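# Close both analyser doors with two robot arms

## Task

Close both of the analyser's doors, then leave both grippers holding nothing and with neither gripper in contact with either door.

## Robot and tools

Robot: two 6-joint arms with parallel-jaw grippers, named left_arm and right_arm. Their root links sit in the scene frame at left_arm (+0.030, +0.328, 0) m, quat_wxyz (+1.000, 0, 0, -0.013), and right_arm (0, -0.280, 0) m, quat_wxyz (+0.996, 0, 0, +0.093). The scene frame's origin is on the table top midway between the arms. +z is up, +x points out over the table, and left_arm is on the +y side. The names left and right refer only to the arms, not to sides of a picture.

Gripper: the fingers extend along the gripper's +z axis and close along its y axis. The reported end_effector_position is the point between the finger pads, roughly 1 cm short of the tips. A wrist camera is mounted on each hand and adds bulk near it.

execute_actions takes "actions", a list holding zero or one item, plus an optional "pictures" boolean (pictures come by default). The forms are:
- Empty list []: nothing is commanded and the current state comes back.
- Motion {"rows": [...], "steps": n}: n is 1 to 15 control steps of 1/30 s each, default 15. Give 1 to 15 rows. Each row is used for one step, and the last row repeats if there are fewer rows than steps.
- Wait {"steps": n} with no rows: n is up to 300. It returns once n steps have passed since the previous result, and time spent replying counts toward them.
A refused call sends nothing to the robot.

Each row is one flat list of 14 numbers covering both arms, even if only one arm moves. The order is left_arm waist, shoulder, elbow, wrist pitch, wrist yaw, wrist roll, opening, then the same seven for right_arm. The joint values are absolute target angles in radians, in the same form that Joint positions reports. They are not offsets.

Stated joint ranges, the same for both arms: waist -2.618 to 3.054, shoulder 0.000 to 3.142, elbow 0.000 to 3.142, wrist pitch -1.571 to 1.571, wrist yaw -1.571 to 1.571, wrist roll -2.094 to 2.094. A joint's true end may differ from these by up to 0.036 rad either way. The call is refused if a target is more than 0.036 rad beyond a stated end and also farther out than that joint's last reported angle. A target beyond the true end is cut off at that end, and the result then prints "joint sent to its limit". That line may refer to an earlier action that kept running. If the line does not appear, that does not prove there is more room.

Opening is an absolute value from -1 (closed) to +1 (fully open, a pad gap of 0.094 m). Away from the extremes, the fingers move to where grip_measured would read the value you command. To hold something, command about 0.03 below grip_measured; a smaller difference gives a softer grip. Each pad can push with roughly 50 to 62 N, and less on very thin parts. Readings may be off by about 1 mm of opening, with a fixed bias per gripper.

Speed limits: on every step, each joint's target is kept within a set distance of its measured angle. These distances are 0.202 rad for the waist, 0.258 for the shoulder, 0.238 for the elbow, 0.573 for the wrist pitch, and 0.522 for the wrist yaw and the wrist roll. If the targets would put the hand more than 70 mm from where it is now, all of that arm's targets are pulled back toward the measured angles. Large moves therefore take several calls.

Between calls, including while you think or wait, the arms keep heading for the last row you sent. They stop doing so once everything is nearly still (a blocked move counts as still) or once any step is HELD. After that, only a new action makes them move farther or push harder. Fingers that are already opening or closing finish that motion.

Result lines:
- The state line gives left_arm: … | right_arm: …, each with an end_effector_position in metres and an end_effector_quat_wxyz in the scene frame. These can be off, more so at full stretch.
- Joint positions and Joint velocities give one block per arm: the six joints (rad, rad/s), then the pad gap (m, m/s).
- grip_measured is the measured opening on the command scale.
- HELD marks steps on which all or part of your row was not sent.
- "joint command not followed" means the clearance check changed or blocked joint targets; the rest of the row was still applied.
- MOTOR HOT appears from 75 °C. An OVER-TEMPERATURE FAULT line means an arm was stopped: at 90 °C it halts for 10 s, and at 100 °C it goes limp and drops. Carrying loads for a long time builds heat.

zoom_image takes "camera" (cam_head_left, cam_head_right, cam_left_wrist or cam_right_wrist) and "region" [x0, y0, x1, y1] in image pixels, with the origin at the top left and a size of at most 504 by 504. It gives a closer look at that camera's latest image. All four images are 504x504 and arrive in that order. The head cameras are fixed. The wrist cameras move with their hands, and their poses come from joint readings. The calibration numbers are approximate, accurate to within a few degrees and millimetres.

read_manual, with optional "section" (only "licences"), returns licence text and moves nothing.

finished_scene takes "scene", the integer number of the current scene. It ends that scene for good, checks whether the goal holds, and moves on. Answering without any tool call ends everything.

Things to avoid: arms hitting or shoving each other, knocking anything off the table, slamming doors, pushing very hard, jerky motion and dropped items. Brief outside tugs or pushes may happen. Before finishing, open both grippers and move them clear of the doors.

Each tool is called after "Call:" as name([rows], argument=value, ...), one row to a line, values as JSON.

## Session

Call:
execute_actions(actions=[])

Scene clock: 0.00 s of 4800.00 s.
left_arm: end_effector_position=(+0.5941, +0.5824, +0.3828) grip_measured=+1.000 end_effector_quat_wxyz=(+0.550, -0.053, +0.824, +0.125) | right_arm: end_effector_position=(+0.2065, -0.3794, +0.1689) grip_measured=+1.000 end_effector_quat_wxyz=(+0.075, +0.340, +0.935, +0.070)
Joint positions: left_arm=[ 0.498  2.254  2.652 -0.777  0.171  0.226  0.094] | right_arm=[-0.772  1.304  1.223 -1.376 -0.17   0.122  0.094]
Joint velocities: left_arm=[-0.007 -0.002 -0.002 -0.066 -0.037 -0.051  0.   ] | right_arm=[ 0.002 -0.012 -0.027 -0.007  0.022  0.051  0.   ]
camera_calibration (this result's frames):
cam_left_wrist: T_world_to_cam=[[0.175072, -0.925144, -0.336836, 0.566618], [-0.899903, -0.0115758, -0.435936, 0.745803], [0.399404, 0.379441, -0.834567, -0.0410604], [0, 0, 0, 1]] pos_world=[0.588351, 0.548416, 0.481712]
cam_right_wrist: T_world_to_cam=[[-0.637664, -0.749519, -0.177779, -0.120012], [-0.752115, 0.555921, 0.353941, 0.346926], [-0.166455, 0.359406, -0.918216, 0.412665], [0, 0, 0, 1]] pos_world=[0.253091, -0.431129, 0.234788]

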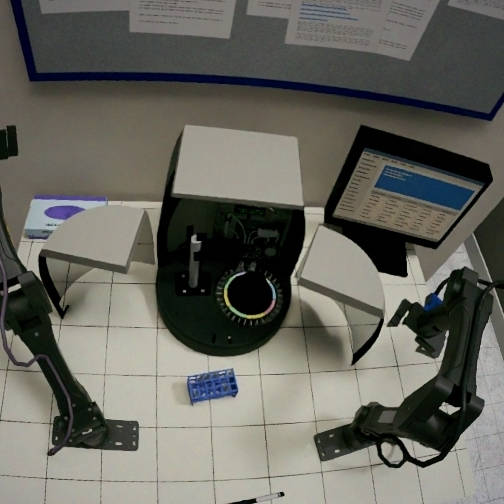

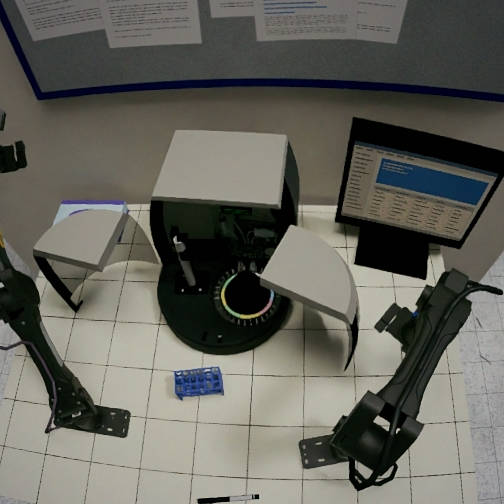

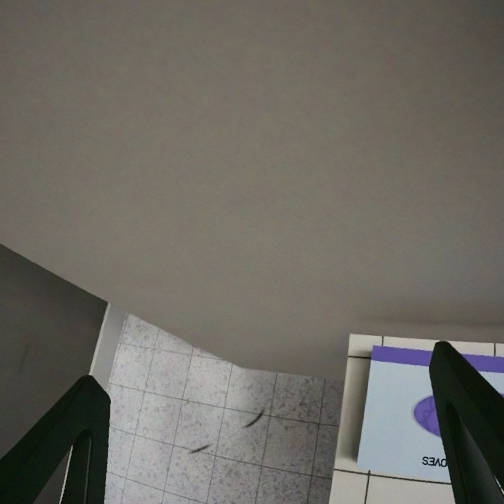

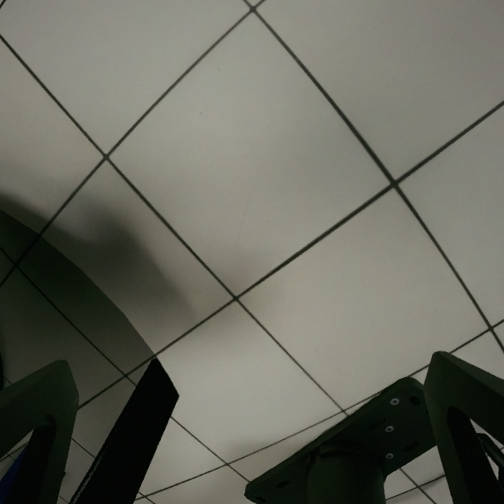

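Call:
execute_actions([
  {"rows":[[0.5,2.058,2.01,-1.523,0,-0.5,-1, -0.65,2.058,2.01,-1.523,0,0,-1]],"steps":15},
], pictures=false)

Call:
execute_actions([
  {"rows":[[0.43,2.058,2.01,-1.523,0,-0.5,-1, -0.39,2.058,2.01,-1.523,0,0,-1]],"steps":15},
], pictures=false)

Call:
execute_actions([
  {"rows":[[0.35,1.83,1.72,-1.46,0,-0.5,-1, -0.264,1.614,1.442,-1.40,0,0,-1]],"steps":15},
], pictures=false)

Call:
execute_actions([
  {"rows":[[0.276,1.614,1.442,-1.40,0,-0.5,-1, 0.161,1.41,1.26,-1.42,0,0,-1]],"steps":15},
])

Scene clock: 1.83 s of 4800.00 s.
left_arm: end_effector_position=(+0.4066, +0.5145, +0.1489) grip_measured=-0.998 end_effector_quat_wxyz=(+0.050, -0.422, +0.905, -0.013) | right_arm: end_effector_position=(+0.3508, -0.4513, +0.1209) grip_measured=-0.977 end_effector_quat_wxyz=(-0.030, +0.237, +0.971, +0.015)
Joint positions: left_arm=[ 0.497  2.074  2.018 -1.415  0.03  -0.403  0.   ] | right_arm=[-0.65   2.112  1.967 -1.492 -0.016  0.014  0.001]
Joint velocities: left_arm=[-0.002  0.203 -0.554 -1.018 -0.11  -0.652 -0.   ] | right_arm=[-0.007 -0.129  0.144 -0.154  0.081 -0.081 -0.   ]
Steps of this call (steps 1 to 40: nothing new was sent; steps 41 to 55: all 15 steps of this action). Readings (joint positions):
41: left_arm=[0.497 2.235 2.622 -0.796 0.157 0.177] | right_arm=[-0.754 1.341 1.265 -1.423 -0.138 0.106]
42: left_arm=[0.497 2.201 2.569 -0.854 0.140 0.116] | right_arm=[-0.721 1.412 1.348 -1.480 -0.108 0.088]
44: left_arm=[0.497 2.144 2.478 -0.972 0.112 0.007] | right_arm=[-0.670 1.583 1.524 -1.506 -0.075 0.059]
48: left_arm=[0.497 2.079 2.316 -1.154 0.075 -0.176] | right_arm=[-0.650 1.946 1.873 -1.508 -0.040 0.030]
55: the state above

Scene clock: 2.33 s of 4800.00 s.
left_arm: end_effector_position=(+0.3923, +0.4791, +0.1431) grip_measured=-0.998 end_effector_quat_wxyz=(-0.007, -0.430, +0.903, -0.006) | right_arm: end_effector_position=(+0.3822, -0.3539, +0.1329) grip_measured=-0.977 end_effector_quat_wxyz=(-0.023, +0.103, +0.994, +0.007)
Joint positions: left_arm=[ 0.425  2.073  1.997 -1.509  0.012 -0.49   0.   ] | right_arm=[-0.385  2.091  1.984 -1.51  -0.009  0.008  0.001]
Joint velocities: left_arm=[ 0.007 -0.002  0.002 -0.066  0.066 -0.051 -0.   ] | right_arm=[-0.183  0.012 -0.017 -0.051 -0.022  0.037 -0.001]
Steps of this call (steps 1 to 15: all 15 steps of this action). Readings (joint positions):
1: left_arm=[0.493 2.081 2.005 -1.445 0.023 -0.422] | right_arm=[-0.636 2.107 1.970 -1.496 -0.006 0.014]
2: left_arm=[0.485 2.085 1.999 -1.466 0.017 -0.437] | right_arm=[-0.612 2.102 1.973 -1.498 0.003 0.014]
4: left_arm=[0.459 2.084 1.997 -1.488 0.014 -0.458] | right_arm=[-0.522 2.095 1.979 -1.499 0.008 0.014]
8: left_arm=[0.425 2.074 1.997 -1.502 0.014 -0.478] | right_arm=[-0.358 2.092 1.984 -1.500 -0.006 0.009]
15: the state above

Scene clock: 2.83 s of 4800.00 s.
left_arm: end_effector_position=(+0.3498, +0.4356, +0.1628) grip_measured=-0.998 end_effector_quat_wxyz=(+0.002, -0.399, +0.917, -0.001) | right_arm: end_effector_position=(+0.2775, -0.2987, +0.1527) grip_measured=-0.977 end_effector_quat_wxyz=(-0.009, +0.039, +0.999, -0.000)
Joint positions: left_arm=[ 0.349  1.826  1.733 -1.474  0.002 -0.498  0.   ] | right_arm=[-0.257  1.614  1.448 -1.422  0.001  0.008  0.001]
Joint velocities: left_arm=[-0.007 -0.027  0.012 -0.022  0.037  0.037  0.   ] | right_arm=[-0.002  0.046 -0.051  0.051  0.037  0.081 -0.   ]
Steps of this call (steps 1 to 15: all 15 steps of this action). Readings (joint positions):
1: left_arm=[0.420 2.038 1.946 -1.471 0.009 -0.491] | right_arm=[-0.380 2.055 1.928 -1.464 -0.001 0.008]
2: left_arm=[0.410 1.983 1.856 -1.441 0.005 -0.492] | right_arm=[-0.366 1.995 1.833 -1.424 0.005 0.008]
4: left_arm=[0.380 1.891 1.751 -1.460 0.000 -0.497] | right_arm=[-0.308 1.850 1.650 -1.405 0.008 0.010]
8: left_arm=[0.349 1.826 1.733 -1.474 0.002 -0.498] | right_arm=[-0.253 1.624 1.463 -1.433 0.001 0.008]
15: the state above

Scene clock: 3.33 s of 4800.00 s.
left_arm: end_effector_position=(+0.3018, +0.3990, +0.1538) grip_measured=-0.998 end_effector_quat_wxyz=(-0.005, -0.368, +0.930, +0.002) | right_arm: end_effector_position=(+0.2154, -0.1998, +0.1519) grip_measured=-0.977 end_effector_quat_wxyz=(-0.005, -0.171, +0.985, -0.002)
Joint positions: left_arm=[ 0.278  1.616  1.455 -1.42  -0.002 -0.503  0.   ] | right_arm=[ 0.166  1.424  1.265 -1.422  0.002  0.01   0.001]
Joint velocities: left_arm=[-0.012  0.002 -0.002 -0.022  0.037  0.037 -0.   ] | right_arm=[-0.007  0.002  0.002  0.037 -0.022 -0.007 -0.001]
Steps of this call (steps 1 to 15: all 15 steps of this action). Readings (joint positions):
1: left_arm=[0.344 1.795 1.687 -1.432 -0.002 -0.500] | right_arm=[-0.235 1.590 1.412 -1.394 0.012 0.008]
2: left_arm=[0.335 1.744 1.606 -1.384 -0.006 -0.503] | right_arm=[-0.185 1.546 1.351 -1.375 0.019 0.008]
4: left_arm=[0.306 1.656 1.494 -1.397 -0.007 -0.503] | right_arm=[-0.034 1.470 1.277 -1.403 0.018 0.010]
8: left_arm=[0.278 1.616 1.455 -1.423 -0.002 -0.503] | right_arm=[0.159 1.424 1.265 -1.422 0.006 0.013]
15: the state above
camera_calibration (this result's frames):
cam_left_wrist: T_world_to_cam=[[0.527789, -0.848475, -0.0391018, 0.188148], [-0.627705, -0.420647, 0.655013, 0.294096], [-0.57221, -0.321165, -0.754605, 0.514635], [0, 0, 0, 1]] pos_world=[0.379783, 0.448632, 0.203066]
cam_right_wrist: T_world_to_cam=[[0.321849, -0.946764, 0.00706884, -0.256843], [-0.845605, -0.284086, 0.451938, 0.097218], [-0.425871, -0.151433, -0.892021, 0.283765], [0, 0, 0, 1]] pos_world=[0.28572, -0.17258, 0.211004]

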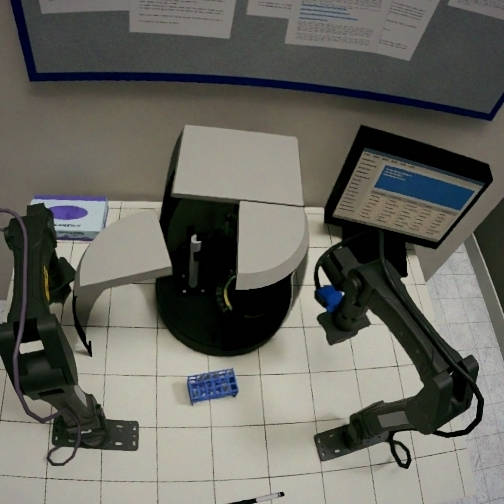

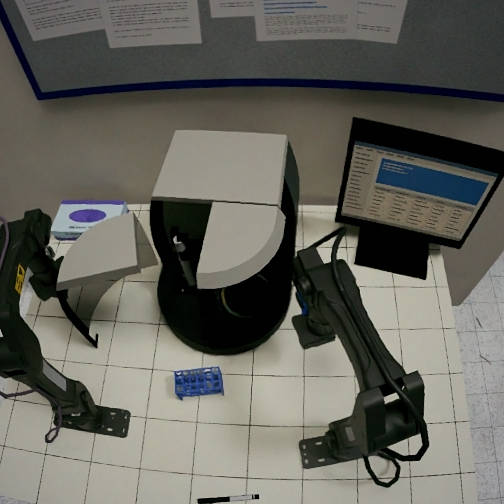

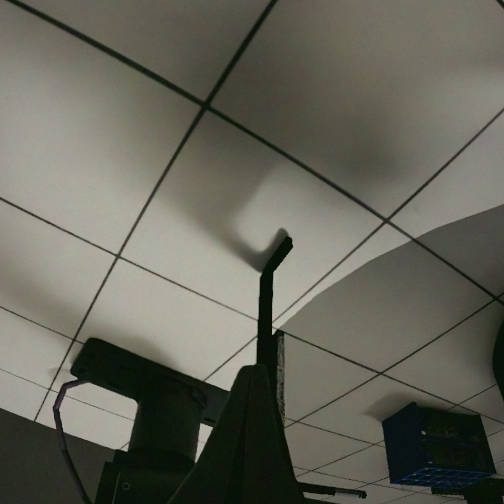

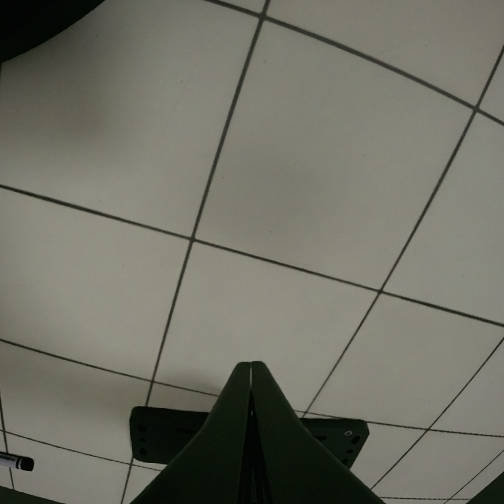

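Call:
execute_actions([
  {"rows":[[0.1,1.40,1.26,-1.44,0,-0.5,-1, 0.161,1.41,1.26,-1.42,0,0,-1]],"steps":15},
], pictures=false)

Call:
execute_actions([
  {"rows":[[-0.082,1.208,1.104,-1.467,0,-0.5,-1, 0.35,1.50,1.34,-1.41,0,0,-1]],"steps":15},
], pictures=false)

Call:
execute_actions([
  {"rows":[[-0.705,1.30,1.17,-1.45,0,-0.5,-1, 0.161,1.35,1.21,-1.43,0,0,-1]],"steps":15},
], pictures=false)

Call:
execute_actions([
  {"rows":[[-0.70,1.42,1.27,-1.42,0,-0.5,-1, 0.45,1.55,1.39,-1.40,0,0,-1]],"steps":15},
], pictures=false)

Call:
execute_actions([
  {"rows":[[-0.60,1.15,1.05,-1.45,0,-0.5,-1, 0.1,1.25,1.13,-1.45,0,0,-1]],"steps":15},
])

Scene clock: 4.73 s of 4800.00 s.
left_arm: end_effector_position=(+0.2561, +0.3432, +0.1590) grip_measured=-0.998 end_effector_quat_wxyz=(+0.002, -0.281, +0.960, -0.002) | right_arm: end_effector_position=(+0.2154, -0.1998, +0.1519) grip_measured=-0.977 end_effector_quat_wxyz=(-0.005, -0.171, +0.985, -0.002)
Joint positions: left_arm=[ 0.092  1.398  1.272 -1.44   0.004 -0.503  0.   ] | right_arm=[ 0.166  1.424  1.265 -1.422  0.002  0.009  0.001]
Joint velocities: left_arm=[-0.002  0.007 -0.007 -0.022  0.007 -0.051 -0.001] | right_arm=[-0.017  0.002  0.002 -0.022 -0.007 -0.037 -0.001]
Steps of this call (steps 1 to 15: the robot went on to your last target; steps 16 to 27: nothing new was sent; steps 28 to 42: all 15 steps of this action). Readings (joint positions):
28: left_arm=[0.261 1.589 1.421 -1.393 -0.014 -0.505] | right_arm=[0.166 1.424 1.265 -1.422 0.002 0.010]
29: left_arm=[0.227 1.541 1.364 -1.368 -0.025 -0.506] | right_arm=[0.166 1.424 1.265 -1.422 0.002 0.010]
31: left_arm=[0.137 1.451 1.289 -1.400 -0.015 -0.505] | right_arm=[0.166 1.424 1.265 -1.422 0.002 0.010]
35: left_arm=[0.092 1.398 1.273 -1.440 0.004 -0.503] | right_arm=[0.166 1.424 1.265 -1.422 0.002 0.010]
42: the state above

Scene clock: 5.23 s of 4800.00 s.
left_arm: end_effector_position=(+0.2072, +0.3093, +0.1531) grip_measured=-0.998 end_effector_quat_wxyz=(+0.001, -0.196, +0.981, -0.002) | right_arm: end_effector_position=(+0.2019, -0.1671, +0.1505) grip_measured=-0.977 end_effector_quat_wxyz=(-0.031, -0.248, +0.968, -0.018)
Joint positions: left_arm=[-0.081  1.212  1.114 -1.469  0.003 -0.503  0.   ] | right_arm=[ 0.332  1.485  1.311 -1.466  0.018  0.018  0.001]
Joint velocities: left_arm=[-0.022  0.002  0.002 -0.037 -0.007 -0.007 -0.001] | right_arm=[-0.012 -0.007 -0.002  0.022  0.051 -0.037  0.   ]
Steps of this call (steps 1 to 15: all 15 steps of this action). Readings (joint positions):
1: left_arm=[0.071 1.375 1.245 -1.419 -0.008 -0.504] | right_arm=[0.190 1.433 1.274 -1.429 0.013 0.009]
2: left_arm=[0.026 1.331 1.195 -1.404 -0.016 -0.505] | right_arm=[0.238 1.451 1.291 -1.432 0.016 0.009]
4: left_arm=[-0.059 1.250 1.128 -1.435 -0.004 -0.503] | right_arm=[0.317 1.481 1.311 -1.451 0.023 0.020]
8: left_arm=[-0.081 1.212 1.114 -1.469 0.003 -0.503] | right_arm=[0.332 1.485 1.311 -1.466 0.018 0.018]
15: the state above

Scene clock: 5.73 s of 4800.00 s.
left_arm: end_effector_position=(+0.1711, +0.2081, +0.1485) grip_measured=-0.998 end_effector_quat_wxyz=(-0.023, +0.098, +0.995, +0.023) | right_arm: end_effector_position=(+0.1989, -0.2092, +0.1514) grip_measured=-0.977 end_effector_quat_wxyz=(-0.011, -0.166, +0.986, -0.006)
Joint positions: left_arm=[-0.695  1.301  1.154 -1.487 -0.011 -0.526  0.   ] | right_arm=[ 0.156  1.365  1.215 -1.444  0.008  0.01   0.001]
Joint velocities: left_arm=[-0.022 -0.007  0.017 -0.095  0.007  0.037  0.   ] | right_arm=[-0.002 -0.002 -0.027  0.007 -0.022  0.007 -0.001]
Steps of this call (steps 1 to 15: all 15 steps of this action). Readings (joint positions):
1: left_arm=[-0.111 1.222 1.120 -1.474 -0.010 -0.505] | right_arm=[0.310 1.468 1.293 -1.452 0.006 0.015]
2: left_arm=[-0.175 1.241 1.134 -1.479 -0.020 -0.507] | right_arm=[0.265 1.441 1.259 -1.436 0.000 0.013]
4: left_arm=[-0.307 1.275 1.151 -1.469 -0.017 -0.506] | right_arm=[0.179 1.393 1.221 -1.441 0.006 0.012]
8: left_arm=[-0.590 1.301 1.154 -1.454 -0.016 -0.514] | right_arm=[0.156 1.365 1.215 -1.444 0.008 0.011]
15: the state above

Scene clock: 6.23 s of 4800.00 s.
left_arm: end_effector_position=(+0.1690, +0.2088, +0.1544) grip_measured=-0.998 end_effector_quat_wxyz=(-0.060, +0.087, +0.993, +0.049) | right_arm: end_effector_position=(+0.1857, -0.1540, +0.1601) grip_measured=-0.977 end_effector_quat_wxyz=(-0.049, -0.291, +0.955, -0.029)
Joint positions: left_arm=[-0.695  1.381  1.228 -1.573 -0.007 -0.548  0.   ] | right_arm=[ 0.423  1.501  1.36  -1.541  0.024  0.02   0.001]
Joint velocities: left_arm=[-0.007  0.017 -0.012  0.051 -0.007  0.022 -0.   ] | right_arm=[ 0.007  0.017  0.002 -0.037  0.007 -0.007  0.001]
Steps of this call (steps 1 to 15: all 15 steps of this action). Readings (joint positions):
1: left_arm=[-0.695 1.316 1.168 -1.498 -0.011 -0.526] | right_arm=[0.183 1.389 1.241 -1.462 0.019 0.010]
2: left_arm=[-0.695 1.342 1.197 -1.533 -0.011 -0.528] | right_arm=[0.240 1.434 1.290 -1.473 0.023 0.010]
4: left_arm=[-0.695 1.377 1.228 -1.572 -0.012 -0.536] | right_arm=[0.348 1.502 1.352 -1.505 0.038 0.028]
8: left_arm=[-0.695 1.381 1.228 -1.573 -0.008 -0.547] | right_arm=[0.413 1.501 1.360 -1.539 0.032 0.027]
15: the state above

Scene clock: 6.73 s of 4800.00 s.
left_arm: end_effector_position=(+0.1626, +0.2323, +0.1490) grip_measured=-0.998 end_effector_quat_wxyz=(+0.003, +0.063, +0.998, -0.002) | right_arm: end_effector_position=(+0.1762, -0.2291, +0.1510) grip_measured=-0.977 end_effector_quat_wxyz=(-0.009, -0.137, +0.990, -0.007)
Joint positions: left_arm=[-0.606  1.15   1.061 -1.474 -0.    -0.508  0.   ] | right_arm=[ 0.098  1.257  1.135 -1.469  0.01   0.01   0.001]
Joint velocities: left_arm=[ 0.017 -0.002 -0.017  0.051 -0.066  0.037  0.   ] | right_arm=[-0.007 -0.002  0.007  0.022  0.022 -0.022 -0.001]
Steps of this call (steps 1 to 15: all 15 steps of this action). Readings (joint positions):
1: left_arm=[-0.683 1.349 1.197 -1.550 -0.001 -0.543] | right_arm=[0.397 1.464 1.317 -1.510 0.009 0.016]
2: left_arm=[-0.656 1.292 1.138 -1.509 0.001 -0.534] | right_arm=[0.338 1.404 1.240 -1.471 0.000 0.013]
4: left_arm=[-0.614 1.193 1.070 -1.508 -0.000 -0.526] | right_arm=[0.185 1.305 1.150 -1.481 0.005 0.012]
8: left_arm=[-0.606 1.150 1.061 -1.499 -0.000 -0.514] | right_arm=[0.098 1.257 1.135 -1.483 0.013 0.012]
15: the state above
camera_calibration (this result's frames):
cam_left_wrist: T_world_to_cam=[[-0.316532, -0.94803, -0.0323388, 0.27944], [-0.732922, 0.222784, 0.6428, 0.00915655], [-0.60219, 0.227169, -0.765351, 0.256893], [0, 0, 0, 1]] pos_world=[0.249861, 0.204519, 0.199765]
cam_right_wrist: T_world_to_cam=[[0.257075, -0.966264, 0.015709, -0.266344], [-0.859638, -0.22122, 0.460526, 0.0717546], [-0.441515, -0.131894, -0.887507, 0.268461], [0, 0, 0, 1]] pos_world=[0.248683, -0.206077, 0.209401]

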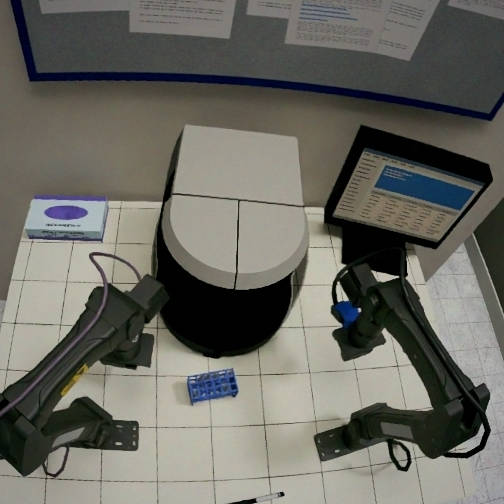

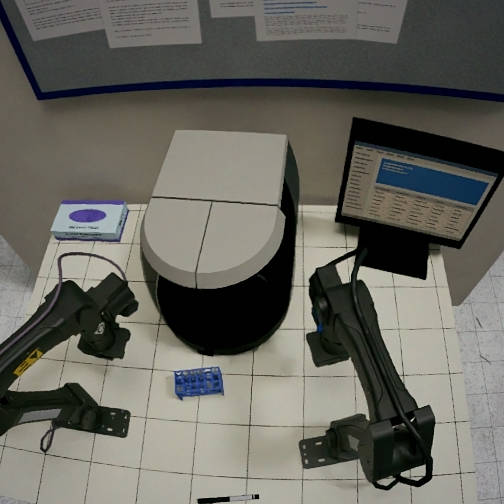

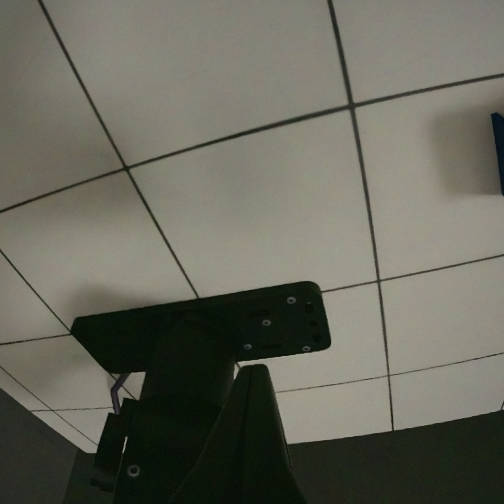

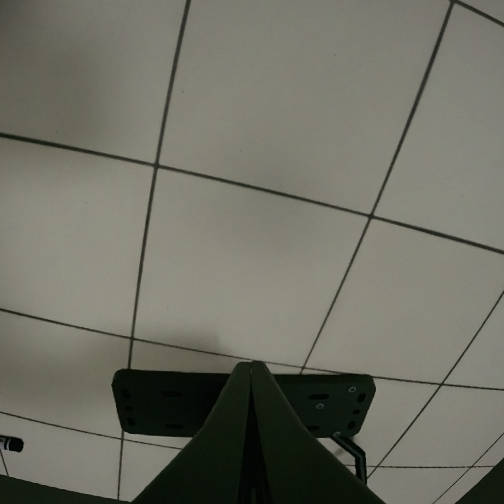

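Call:
finished_scene(scene=2)

The scene is finished: the task was done.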